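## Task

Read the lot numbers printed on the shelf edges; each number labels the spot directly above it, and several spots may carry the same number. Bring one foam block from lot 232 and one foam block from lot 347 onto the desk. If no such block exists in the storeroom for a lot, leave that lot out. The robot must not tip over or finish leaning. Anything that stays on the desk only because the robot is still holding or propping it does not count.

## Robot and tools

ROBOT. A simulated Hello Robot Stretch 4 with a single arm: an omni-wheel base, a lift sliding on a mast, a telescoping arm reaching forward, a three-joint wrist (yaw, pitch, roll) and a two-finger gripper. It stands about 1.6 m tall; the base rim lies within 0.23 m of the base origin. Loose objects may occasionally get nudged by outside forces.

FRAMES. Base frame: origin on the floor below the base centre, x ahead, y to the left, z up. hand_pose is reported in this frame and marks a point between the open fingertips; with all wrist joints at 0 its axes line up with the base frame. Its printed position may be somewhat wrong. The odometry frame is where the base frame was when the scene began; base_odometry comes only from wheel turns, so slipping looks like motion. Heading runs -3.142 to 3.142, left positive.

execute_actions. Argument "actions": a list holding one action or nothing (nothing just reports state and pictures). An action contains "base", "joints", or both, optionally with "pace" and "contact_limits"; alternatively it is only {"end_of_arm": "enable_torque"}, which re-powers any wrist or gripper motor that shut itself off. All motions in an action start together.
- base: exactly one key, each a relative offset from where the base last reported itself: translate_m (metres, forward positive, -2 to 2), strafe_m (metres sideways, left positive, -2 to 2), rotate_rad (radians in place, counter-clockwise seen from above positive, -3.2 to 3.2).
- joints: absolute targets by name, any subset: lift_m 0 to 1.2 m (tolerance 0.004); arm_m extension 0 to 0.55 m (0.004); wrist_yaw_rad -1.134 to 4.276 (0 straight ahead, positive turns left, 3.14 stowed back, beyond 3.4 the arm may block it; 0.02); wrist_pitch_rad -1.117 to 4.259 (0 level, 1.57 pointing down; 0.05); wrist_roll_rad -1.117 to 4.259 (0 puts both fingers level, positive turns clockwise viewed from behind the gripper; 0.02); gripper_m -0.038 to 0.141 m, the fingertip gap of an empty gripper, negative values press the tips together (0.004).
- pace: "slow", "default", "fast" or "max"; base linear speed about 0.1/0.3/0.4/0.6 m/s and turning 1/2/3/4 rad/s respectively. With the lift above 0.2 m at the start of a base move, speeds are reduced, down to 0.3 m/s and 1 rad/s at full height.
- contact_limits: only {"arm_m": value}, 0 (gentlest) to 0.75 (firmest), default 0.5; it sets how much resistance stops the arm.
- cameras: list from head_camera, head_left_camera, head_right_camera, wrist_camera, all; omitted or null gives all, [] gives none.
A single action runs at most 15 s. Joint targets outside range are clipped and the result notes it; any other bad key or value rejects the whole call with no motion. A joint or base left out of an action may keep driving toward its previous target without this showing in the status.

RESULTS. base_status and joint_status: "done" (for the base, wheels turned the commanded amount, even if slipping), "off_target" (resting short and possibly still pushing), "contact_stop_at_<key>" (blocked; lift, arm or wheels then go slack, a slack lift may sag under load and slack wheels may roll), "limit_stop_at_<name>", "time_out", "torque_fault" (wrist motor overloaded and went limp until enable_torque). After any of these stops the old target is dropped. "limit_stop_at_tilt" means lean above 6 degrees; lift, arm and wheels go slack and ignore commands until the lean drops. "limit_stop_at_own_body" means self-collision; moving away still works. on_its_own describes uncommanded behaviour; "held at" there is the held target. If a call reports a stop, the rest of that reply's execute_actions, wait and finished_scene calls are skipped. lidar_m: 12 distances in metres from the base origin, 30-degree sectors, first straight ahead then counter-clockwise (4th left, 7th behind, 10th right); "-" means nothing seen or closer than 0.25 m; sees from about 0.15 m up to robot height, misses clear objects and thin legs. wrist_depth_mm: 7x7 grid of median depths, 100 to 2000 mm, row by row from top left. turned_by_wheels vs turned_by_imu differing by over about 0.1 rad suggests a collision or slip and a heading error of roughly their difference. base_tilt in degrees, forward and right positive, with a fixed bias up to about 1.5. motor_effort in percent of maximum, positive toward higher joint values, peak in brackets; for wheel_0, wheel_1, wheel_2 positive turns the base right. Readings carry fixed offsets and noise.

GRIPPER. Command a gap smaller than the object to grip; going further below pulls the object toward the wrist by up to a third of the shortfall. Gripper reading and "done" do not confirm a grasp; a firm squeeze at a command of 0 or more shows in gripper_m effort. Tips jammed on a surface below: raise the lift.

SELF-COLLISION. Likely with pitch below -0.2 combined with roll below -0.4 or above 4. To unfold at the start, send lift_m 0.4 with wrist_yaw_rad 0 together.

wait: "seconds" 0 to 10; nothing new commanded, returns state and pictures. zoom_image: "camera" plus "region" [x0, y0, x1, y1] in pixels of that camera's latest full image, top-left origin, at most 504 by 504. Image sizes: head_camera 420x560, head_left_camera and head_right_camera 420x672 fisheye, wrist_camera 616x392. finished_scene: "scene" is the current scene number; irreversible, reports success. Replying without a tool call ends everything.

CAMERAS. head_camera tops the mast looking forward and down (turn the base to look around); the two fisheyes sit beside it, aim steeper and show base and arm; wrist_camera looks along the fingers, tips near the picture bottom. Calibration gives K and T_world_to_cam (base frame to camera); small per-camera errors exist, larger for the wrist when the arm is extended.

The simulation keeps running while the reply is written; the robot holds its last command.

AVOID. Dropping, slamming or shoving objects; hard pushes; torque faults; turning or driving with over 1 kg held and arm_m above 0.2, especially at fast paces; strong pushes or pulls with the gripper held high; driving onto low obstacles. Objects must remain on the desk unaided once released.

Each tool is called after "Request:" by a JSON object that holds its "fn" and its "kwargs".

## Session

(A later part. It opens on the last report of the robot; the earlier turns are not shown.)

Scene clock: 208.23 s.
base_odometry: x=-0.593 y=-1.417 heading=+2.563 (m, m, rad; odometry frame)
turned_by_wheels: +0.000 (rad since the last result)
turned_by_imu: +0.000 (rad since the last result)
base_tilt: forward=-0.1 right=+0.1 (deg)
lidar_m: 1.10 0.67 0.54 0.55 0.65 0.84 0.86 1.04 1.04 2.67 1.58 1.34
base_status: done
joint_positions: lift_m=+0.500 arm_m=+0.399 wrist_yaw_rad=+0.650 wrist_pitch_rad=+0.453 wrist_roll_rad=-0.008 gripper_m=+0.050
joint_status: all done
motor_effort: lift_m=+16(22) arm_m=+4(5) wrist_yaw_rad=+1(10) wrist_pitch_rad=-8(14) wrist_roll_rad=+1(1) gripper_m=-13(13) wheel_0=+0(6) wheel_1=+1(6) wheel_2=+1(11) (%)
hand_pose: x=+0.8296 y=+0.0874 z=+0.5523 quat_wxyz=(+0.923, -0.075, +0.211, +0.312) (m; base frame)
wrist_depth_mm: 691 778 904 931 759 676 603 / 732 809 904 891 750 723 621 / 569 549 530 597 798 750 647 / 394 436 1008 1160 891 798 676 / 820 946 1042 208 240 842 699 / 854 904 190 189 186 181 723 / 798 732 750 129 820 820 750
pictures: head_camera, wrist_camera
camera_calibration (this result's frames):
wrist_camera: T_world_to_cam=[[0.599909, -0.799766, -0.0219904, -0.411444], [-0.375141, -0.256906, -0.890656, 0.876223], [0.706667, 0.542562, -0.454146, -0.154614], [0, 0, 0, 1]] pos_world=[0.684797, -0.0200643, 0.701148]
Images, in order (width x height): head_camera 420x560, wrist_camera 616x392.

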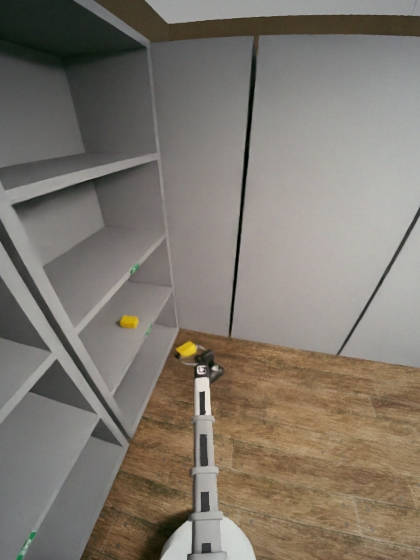

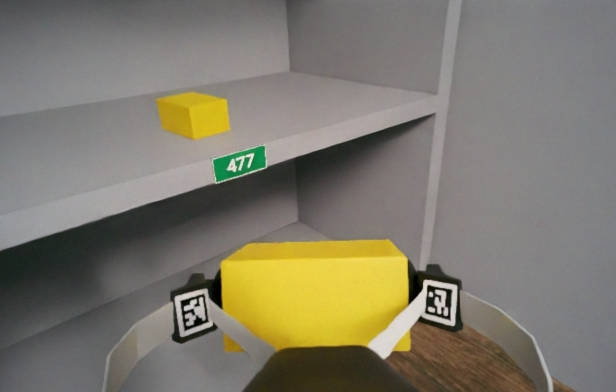

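Request:
{"fn": "execute_actions", "kwargs": {"actions": [{"base": {"rotate_rad": -2.03}, "joints": {"arm_m": 0.15, "wrist_yaw_rad": 0.0, "wrist_pitch_rad": 0.0, "lift_m": 0.72}, "pace": "fast"}], "cameras": ["wrist_camera", "head_camera"]}}

Scene clock: 218.50 s.
base_odometry: x=-0.593 y=-1.417 heading=+0.533 (m, m, rad; odometry frame)
turned_by_wheels: -2.030 (rad since the last result)
turned_by_imu: -2.046 (rad since the last result)
base_tilt: forward=-0.1 right=+0.1 (deg)
lidar_m: 1.01 2.44 1.50 1.33 1.04 0.65 0.55 0.57 0.65 0.84 0.87 1.08
base_status: done
joint_positions: lift_m=+0.720 arm_m=+0.151 wrist_yaw_rad=+0.000 wrist_pitch_rad=+0.003 wrist_roll_rad=-0.008 gripper_m=+0.050
joint_status: all done
motor_effort: lift_m=+25(28) arm_m=-4(5) wrist_yaw_rad=+2(11) wrist_pitch_rad=-9(15) wrist_roll_rad=+1(1) gripper_m=-11(13) wheel_0=+1(9) wheel_1=+0(11) wheel_2=-1(9) (%)
hand_pose: x=+0.6102 y=-0.0875 z=+0.8970 quat_wxyz=(+1.000, -0.004, +0.001, +0.000) (m; base frame)
wrist_depth_mm: - - - - 1808 1182 878 / - - - - 1756 1205 891 / - - - - 1808 1182 904 / - - - - 1863 1205 904 / - - - 208 240 1160 904 / - - 190 189 187 180 842 / - - - 130 1618 1255 904
pictures: head_camera, wrist_camera
camera_calibration (this result's frames):
wrist_camera: T_world_to_cam=[[0.00340357, -0.99974, -0.0225604, -0.0651476], [-0.0217055, 0.0224813, -0.999512, 0.962423], [0.999759, 0.0038916, -0.0216233, -0.362052], [0, 0, 0, 1]] pos_world=[0.383076, -0.0853583, 0.952654]
Images, in order (width x height): head_camera 420x560, wrist_camera 616x392.

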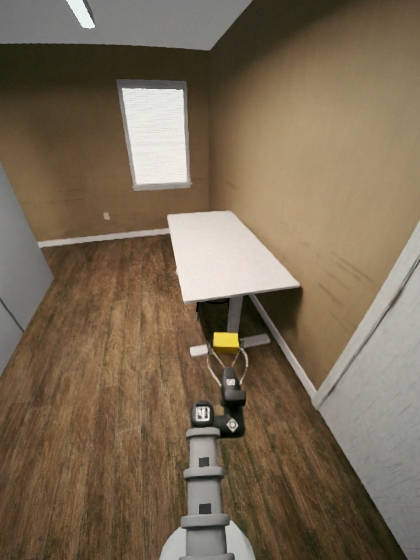

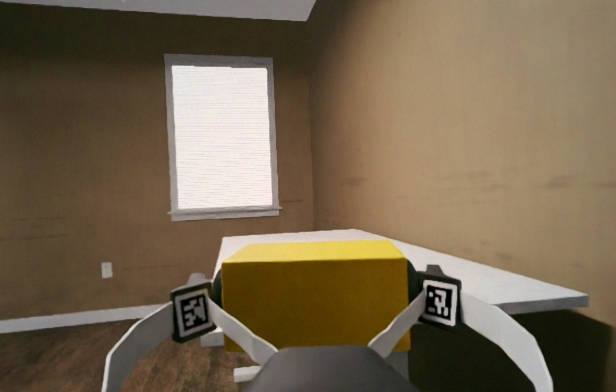

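Request:
{"fn": "execute_actions", "kwargs": {"actions": [{"base": {"translate_m": 0.27}, "joints": {"arm_m": 0.5, "lift_m": 0.67}, "pace": "fast"}], "cameras": ["wrist_camera", "head_camera"]}}

Scene clock: 234.40 s.
base_odometry: x=-0.361 y=-1.279 heading=+0.533 (m, m, rad; odometry frame)
turned_by_wheels: +0.000 (rad since the last result)
turned_by_imu: +0.000 (rad since the last result)
base_tilt: forward=-0.1 right=+0.2 (deg)
lidar_m: 0.79 2.54 1.58 1.38 1.38 0.96 0.80 0.84 0.91 0.81 0.80 0.84
base_status: done
joint_positions: lift_m=+0.670 arm_m=+0.499 wrist_yaw_rad=+0.000 wrist_pitch_rad=+0.003 wrist_roll_rad=-0.008 gripper_m=+0.050
joint_status: all done
motor_effort: lift_m=+16(24) arm_m=+4(7) wrist_yaw_rad=+0(2) wrist_pitch_rad=-9(9) wrist_roll_rad=+1(1) gripper_m=-15(17) wheel_0=-2(6) wheel_1=-1(5) wheel_2=+0(11) (%)
hand_pose: x=+0.9587 y=-0.0873 z=+0.8477 quat_wxyz=(+1.000, -0.004, +0.001, +0.000) (m; base frame)
wrist_depth_mm: - - - - 1499 1008 750 / - - - - 1499 1025 750 / - - - - 1537 991 759 / - - - - 1537 1008 750 / - - 1255 208 240 931 768 / - - 190 189 186 181 564 / - 382 399 129 382 375 392
pictures: head_camera, wrist_camera
camera_calibration (this result's frames):
wrist_camera: T_world_to_cam=[[0.00412439, -0.999737, -0.0225608, -0.0679301], [-0.0217961, 0.0224658, -0.99951, 0.920701], [0.999754, 0.00461411, -0.0216977, -0.711418], [0, 0, 0, 1]] pos_world=[0.731591, -0.0853139, 0.903281]
Images, in order (width x height): head_camera 420x560, wrist_camera 616x392.

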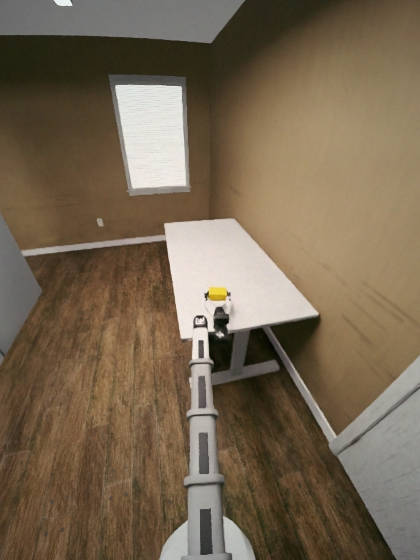

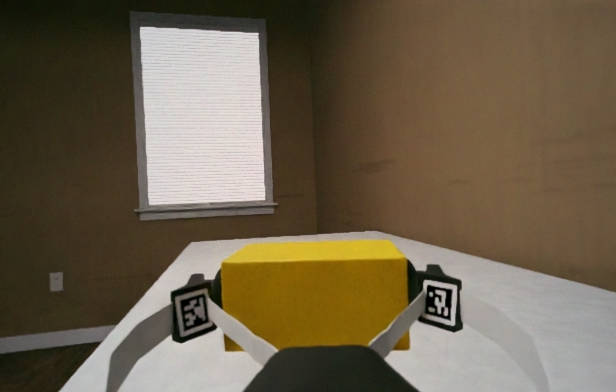

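Request:
{"fn": "execute_actions", "kwargs": {"actions": [{"joints": {"lift_m": 0.588}}], "cameras": ["wrist_camera"]}}

Scene clock: 244.33 s.
base_odometry: x=-0.361 y=-1.279 heading=+0.533 (m, m, rad; odometry frame)
turned_by_wheels: +0.000 (rad since the last result)
turned_by_imu: +0.000 (rad since the last result)
base_tilt: forward=-0.1 right=+0.2 (deg)
lidar_m: 0.76 2.55 1.58 1.39 1.40 0.95 0.81 0.81 0.86 0.80 0.83 0.84
base_status: not commanded
joint_positions: lift_m=+0.588 arm_m=+0.499 wrist_yaw_rad=+0.000 wrist_pitch_rad=+0.003 wrist_roll_rad=-0.008 gripper_m=+0.050
joint_status: all done
motor_effort: lift_m=+16(11) arm_m=+4(4) wrist_yaw_rad=+0(0) wrist_pitch_rad=-9(9) wrist_roll_rad=+1(1) gripper_m=-12(15) wheel_0=-1(2) wheel_1=-1(1) wheel_2=+0(0) (%)
hand_pose: x=+0.9587 y=-0.0873 z=+0.7657 quat_wxyz=(+1.000, -0.004, +0.001, +0.000) (m; base frame)
wrist_depth_mm: - - - - 1464 991 741 / - - - - 1499 976 750 / - - - - 1499 1008 759 / - - - - 1397 1008 750 / - - 676 208 240 569 554 / - 351 190 189 186 181 307 / 241 206 216 129 205 204 212
pictures: wrist_camera
camera_calibration (this result's frames):
wrist_camera: T_world_to_cam=[[0.00412425, -0.999737, -0.0225608, -0.0697785], [-0.0217961, 0.0224658, -0.99951, 0.838807], [0.999754, 0.00461397, -0.0216977, -0.713198], [0, 0, 0, 1]] pos_world=[0.731593, -0.0853139, 0.821347]
Images, in order (width x height): wrist_camera 616x392.

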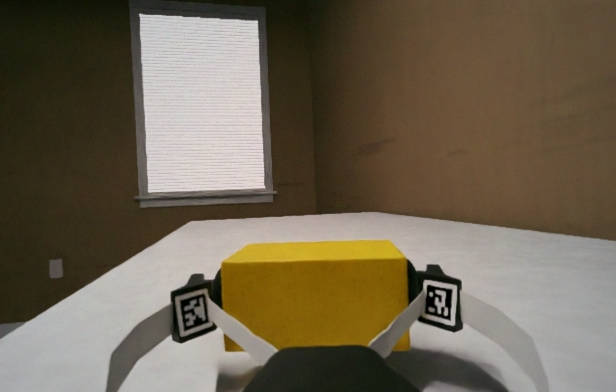

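Request:
{"fn": "execute_actions", "kwargs": {"actions": [{"joints": {"lift_m": 0.574}, "pace": "slow"}], "cameras": ["wrist_camera"]}}

Scene clock: 249.53 s.
base_odometry: x=-0.361 y=-1.279 heading=+0.533 (m, m, rad; odometry frame)
turned_by_wheels: +0.000 (rad since the last result)
turned_by_imu: +0.000 (rad since the last result)
base_tilt: forward=-0.1 right=+0.1 (deg)
lidar_m: 0.73 2.54 1.55 1.38 1.38 0.94 0.81 0.82 0.91 0.81 0.79 0.84
base_status: not commanded
joint_positions: lift_m=+0.574 arm_m=+0.499 wrist_yaw_rad=+0.000 wrist_pitch_rad=+0.003 wrist_roll_rad=-0.008 gripper_m=+0.050
joint_status: all done
motor_effort: lift_m=+16(12) arm_m=+4(4) wrist_yaw_rad=+0(0) wrist_pitch_rad=-9(9) wrist_roll_rad=+1(1) gripper_m=-14(15) wheel_0=-2(2) wheel_1=+0(0) wheel_2=+0(0) (%)
hand_pose: x=+0.9587 y=-0.0873 z=+0.7517 quat_wxyz=(+1.000, -0.004, +0.001, +0.000) (m; base frame)
wrist_depth_mm: - - - - 1499 991 741 / - - - - 1499 1008 750 / - - - - 1537 991 759 / - - - - 1464 1008 750 / - 768 574 208 240 488 469 / 314 301 190 189 187 181 262 / 206 177 192 129 185 173 182
pictures: wrist_camera
camera_calibration (this result's frames):
wrist_camera: T_world_to_cam=[[0.00412407, -0.999737, -0.0225609, -0.0700941], [-0.0217961, 0.0224659, -0.99951, 0.824816], [0.999754, 0.00461378, -0.0216977, -0.713503], [0, 0, 0, 1]] pos_world=[0.731594, -0.0853139, 0.807349]
Images, in order (width x height): wrist_camera 616x392.

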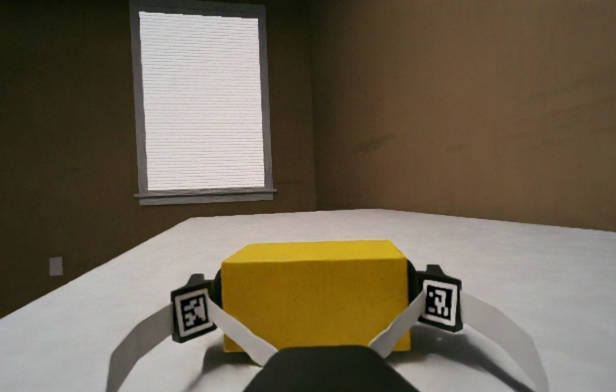

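Request:
{"fn": "execute_actions", "kwargs": {"actions": [{"joints": {"lift_m": 0.569}, "pace": "slow"}], "cameras": []}}

Request:
{"fn": "execute_actions", "kwargs": {"actions": [{"joints": {"gripper_m": 0.135}}], "cameras": ["wrist_camera"]}}

Request:
{"fn": "execute_actions", "kwargs": {"actions": [{"joints": {"arm_m": 0.3, "lift_m": 0.6}, "pace": "fast"}], "cameras": ["wrist_camera", "head_camera"]}}

Scene clock: 258.47 s.
base_odometry: x=-0.361 y=-1.279 heading=+0.533 (m, m, rad; odometry frame)
turned_by_wheels: +0.000 (rad since the last result)
turned_by_imu: +0.000 (rad since the last result)
base_tilt: forward=+0.0 right=+0.1 (deg)
lidar_m: 0.75 2.54 1.56 1.36 1.42 0.95 0.81 0.84 0.89 0.84 0.82 0.83
base_status: not commanded
joint_positions: lift_m=+0.569 arm_m=+0.499 wrist_yaw_rad=+0.000 wrist_pitch_rad=+0.003 wrist_roll_rad=-0.008 gripper_m=+0.050
joint_status: all done
motor_effort: lift_m=+15(15) arm_m=+4(4) wrist_yaw_rad=+0(1) wrist_pitch_rad=-9(9) wrist_roll_rad=+1(1) gripper_m=-16(15) wheel_0=-2(1) wheel_1=-1(0) wheel_2=+0(0) (%)
hand_pose: x=+0.9587 y=-0.0873 z=+0.7467 quat_wxyz=(+1.000, -0.004, +0.001, +0.000) (m; base frame)
wrist_depth_mm: - - - - 1499 1008 741 / - - - - 1499 1008 750 / - - - - 1537 1008 759 / - - - - 1397 991 768 / - 715 544 208 240 459 442 / 294 285 190 188 186 181 247 / 193 166 182 129 175 163 166
pictures: none
No camera images: the call's "cameras" was empty. Leave "cameras" out to get every camera's image.

Scene clock: 260.30 s.
base_odometry: x=-0.361 y=-1.279 heading=+0.533 (m, m, rad; odometry frame)
turned_by_wheels: +0.000 (rad since the last result)
turned_by_imu: +0.000 (rad since the last result)
base_tilt: forward=-0.1 right=+0.1 (deg)
lidar_m: 0.75 2.55 1.56 1.39 1.42 0.94 0.79 0.80 0.89 0.83 0.83 0.81
base_status: not commanded
joint_positions: lift_m=+0.569 arm_m=+0.499 wrist_yaw_rad=+0.000 wrist_pitch_rad=+0.003 wrist_roll_rad=-0.008 gripper_m=+0.135
joint_status: all done
motor_effort: lift_m=+16(15) arm_m=+4(4) wrist_yaw_rad=+0(0) wrist_pitch_rad=-9(9) wrist_roll_rad=+1(1) gripper_m=+1(14) wheel_0=-3(2) wheel_1=+0(0) wheel_2=+0(0) (%)
hand_pose: x=+0.9587 y=-0.0873 z=+0.7468 quat_wxyz=(+1.000, -0.004, +0.001, +0.000) (m; base frame)
wrist_depth_mm: - - - - 1499 991 741 / - - - - 1499 1008 759 / - - - - 1537 1008 768 / - - - - 1464 960 759 / - 715 544 218 407 462 442 / 297 211 202 199 196 202 248 / 193 178 185 137 187 164 172
pictures: wrist_camera
camera_calibration (this result's frames):
wrist_camera: T_world_to_cam=[[0.00412578, -0.999737, -0.0225607, -0.070208], [-0.0217247, 0.0224659, -0.999512, 0.819782], [0.999755, 0.00461389, -0.0216263, -0.713666], [0, 0, 0, 1]] pos_world=[0.731591, -0.0853139, 0.802364]
Images, in order (width x height): wrist_camera 616x392.

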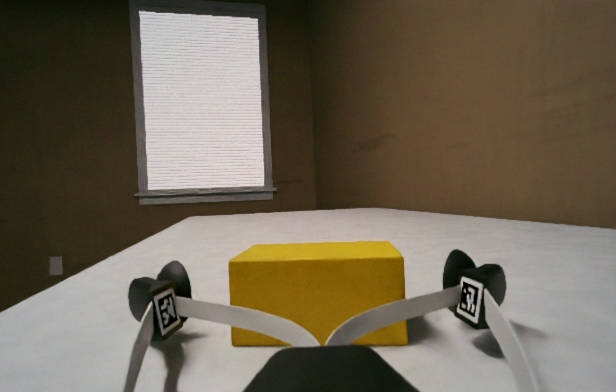

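Scene clock: 261.73 s.
base_odometry: x=-0.361 y=-1.279 heading=+0.533 (m, m, rad; odometry frame)
turned_by_wheels: +0.000 (rad since the last result)
turned_by_imu: +0.000 (rad since the last result)
base_tilt: forward=-0.1 right=+0.1 (deg)
lidar_m: 0.76 2.55 1.55 1.37 1.41 0.94 0.80 0.82 0.92 0.79 0.81 0.82
base_status: not commanded
joint_positions: lift_m=+0.600 arm_m=+0.301 wrist_yaw_rad=+0.000 wrist_pitch_rad=+0.003 wrist_roll_rad=-0.008 gripper_m=+0.135
joint_status: all done
motor_effort: lift_m=+24(26) arm_m=-5(5) wrist_yaw_rad=+2(0) wrist_pitch_rad=-7(9) wrist_roll_rad=+1(1) gripper_m=+4(1) wheel_0=-2(2) wheel_1=+0(0) wheel_2=+0(0) (%)
hand_pose: x=+0.7602 y=-0.0875 z=+0.7772 quat_wxyz=(+1.000, -0.004, +0.001, +0.000) (m; base frame)
wrist_depth_mm: - - - - 1576 1060 788 / - - - - 1576 1060 798 / - - - - 1576 1060 788 / - - - - 1499 1078 809 / - - 768 421 691 634 621 / - 211 322 373 306 203 343 / 290 255 263 137 286 297 768
pictures: head_camera, wrist_camera
camera_calibration (this result's frames):
wrist_camera: T_world_to_cam=[[0.00367811, -0.999739, -0.0225596, -0.068495], [-0.0214234, 0.0224758, -0.999518, 0.84563], [0.999764, 0.00415964, -0.0213352, -0.514811], [0, 0, 0, 1]] pos_world=[0.533058, -0.0853418, 0.832694]
Images, in order (width x height): head_camera 420x560, wrist_camera 616x392.

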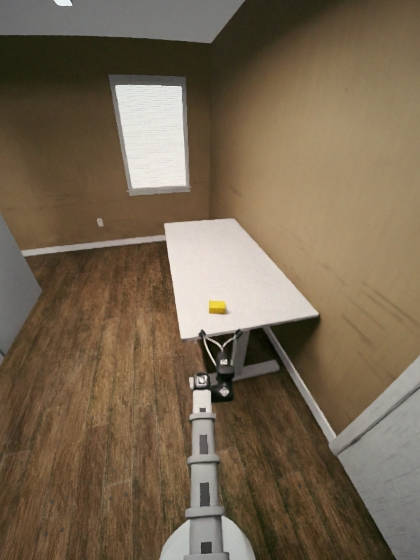

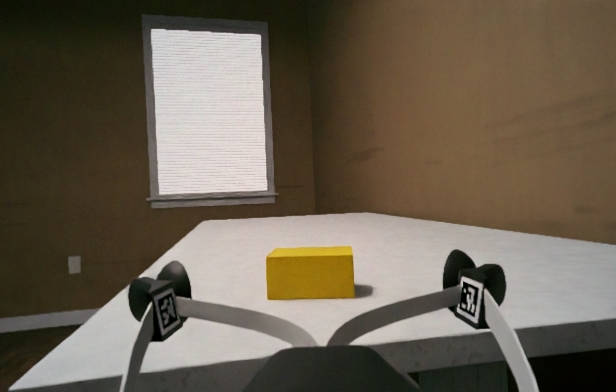

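Request:
{"fn": "finished_scene", "kwargs": {"scene": 1}}

The scene is finished: the task was done.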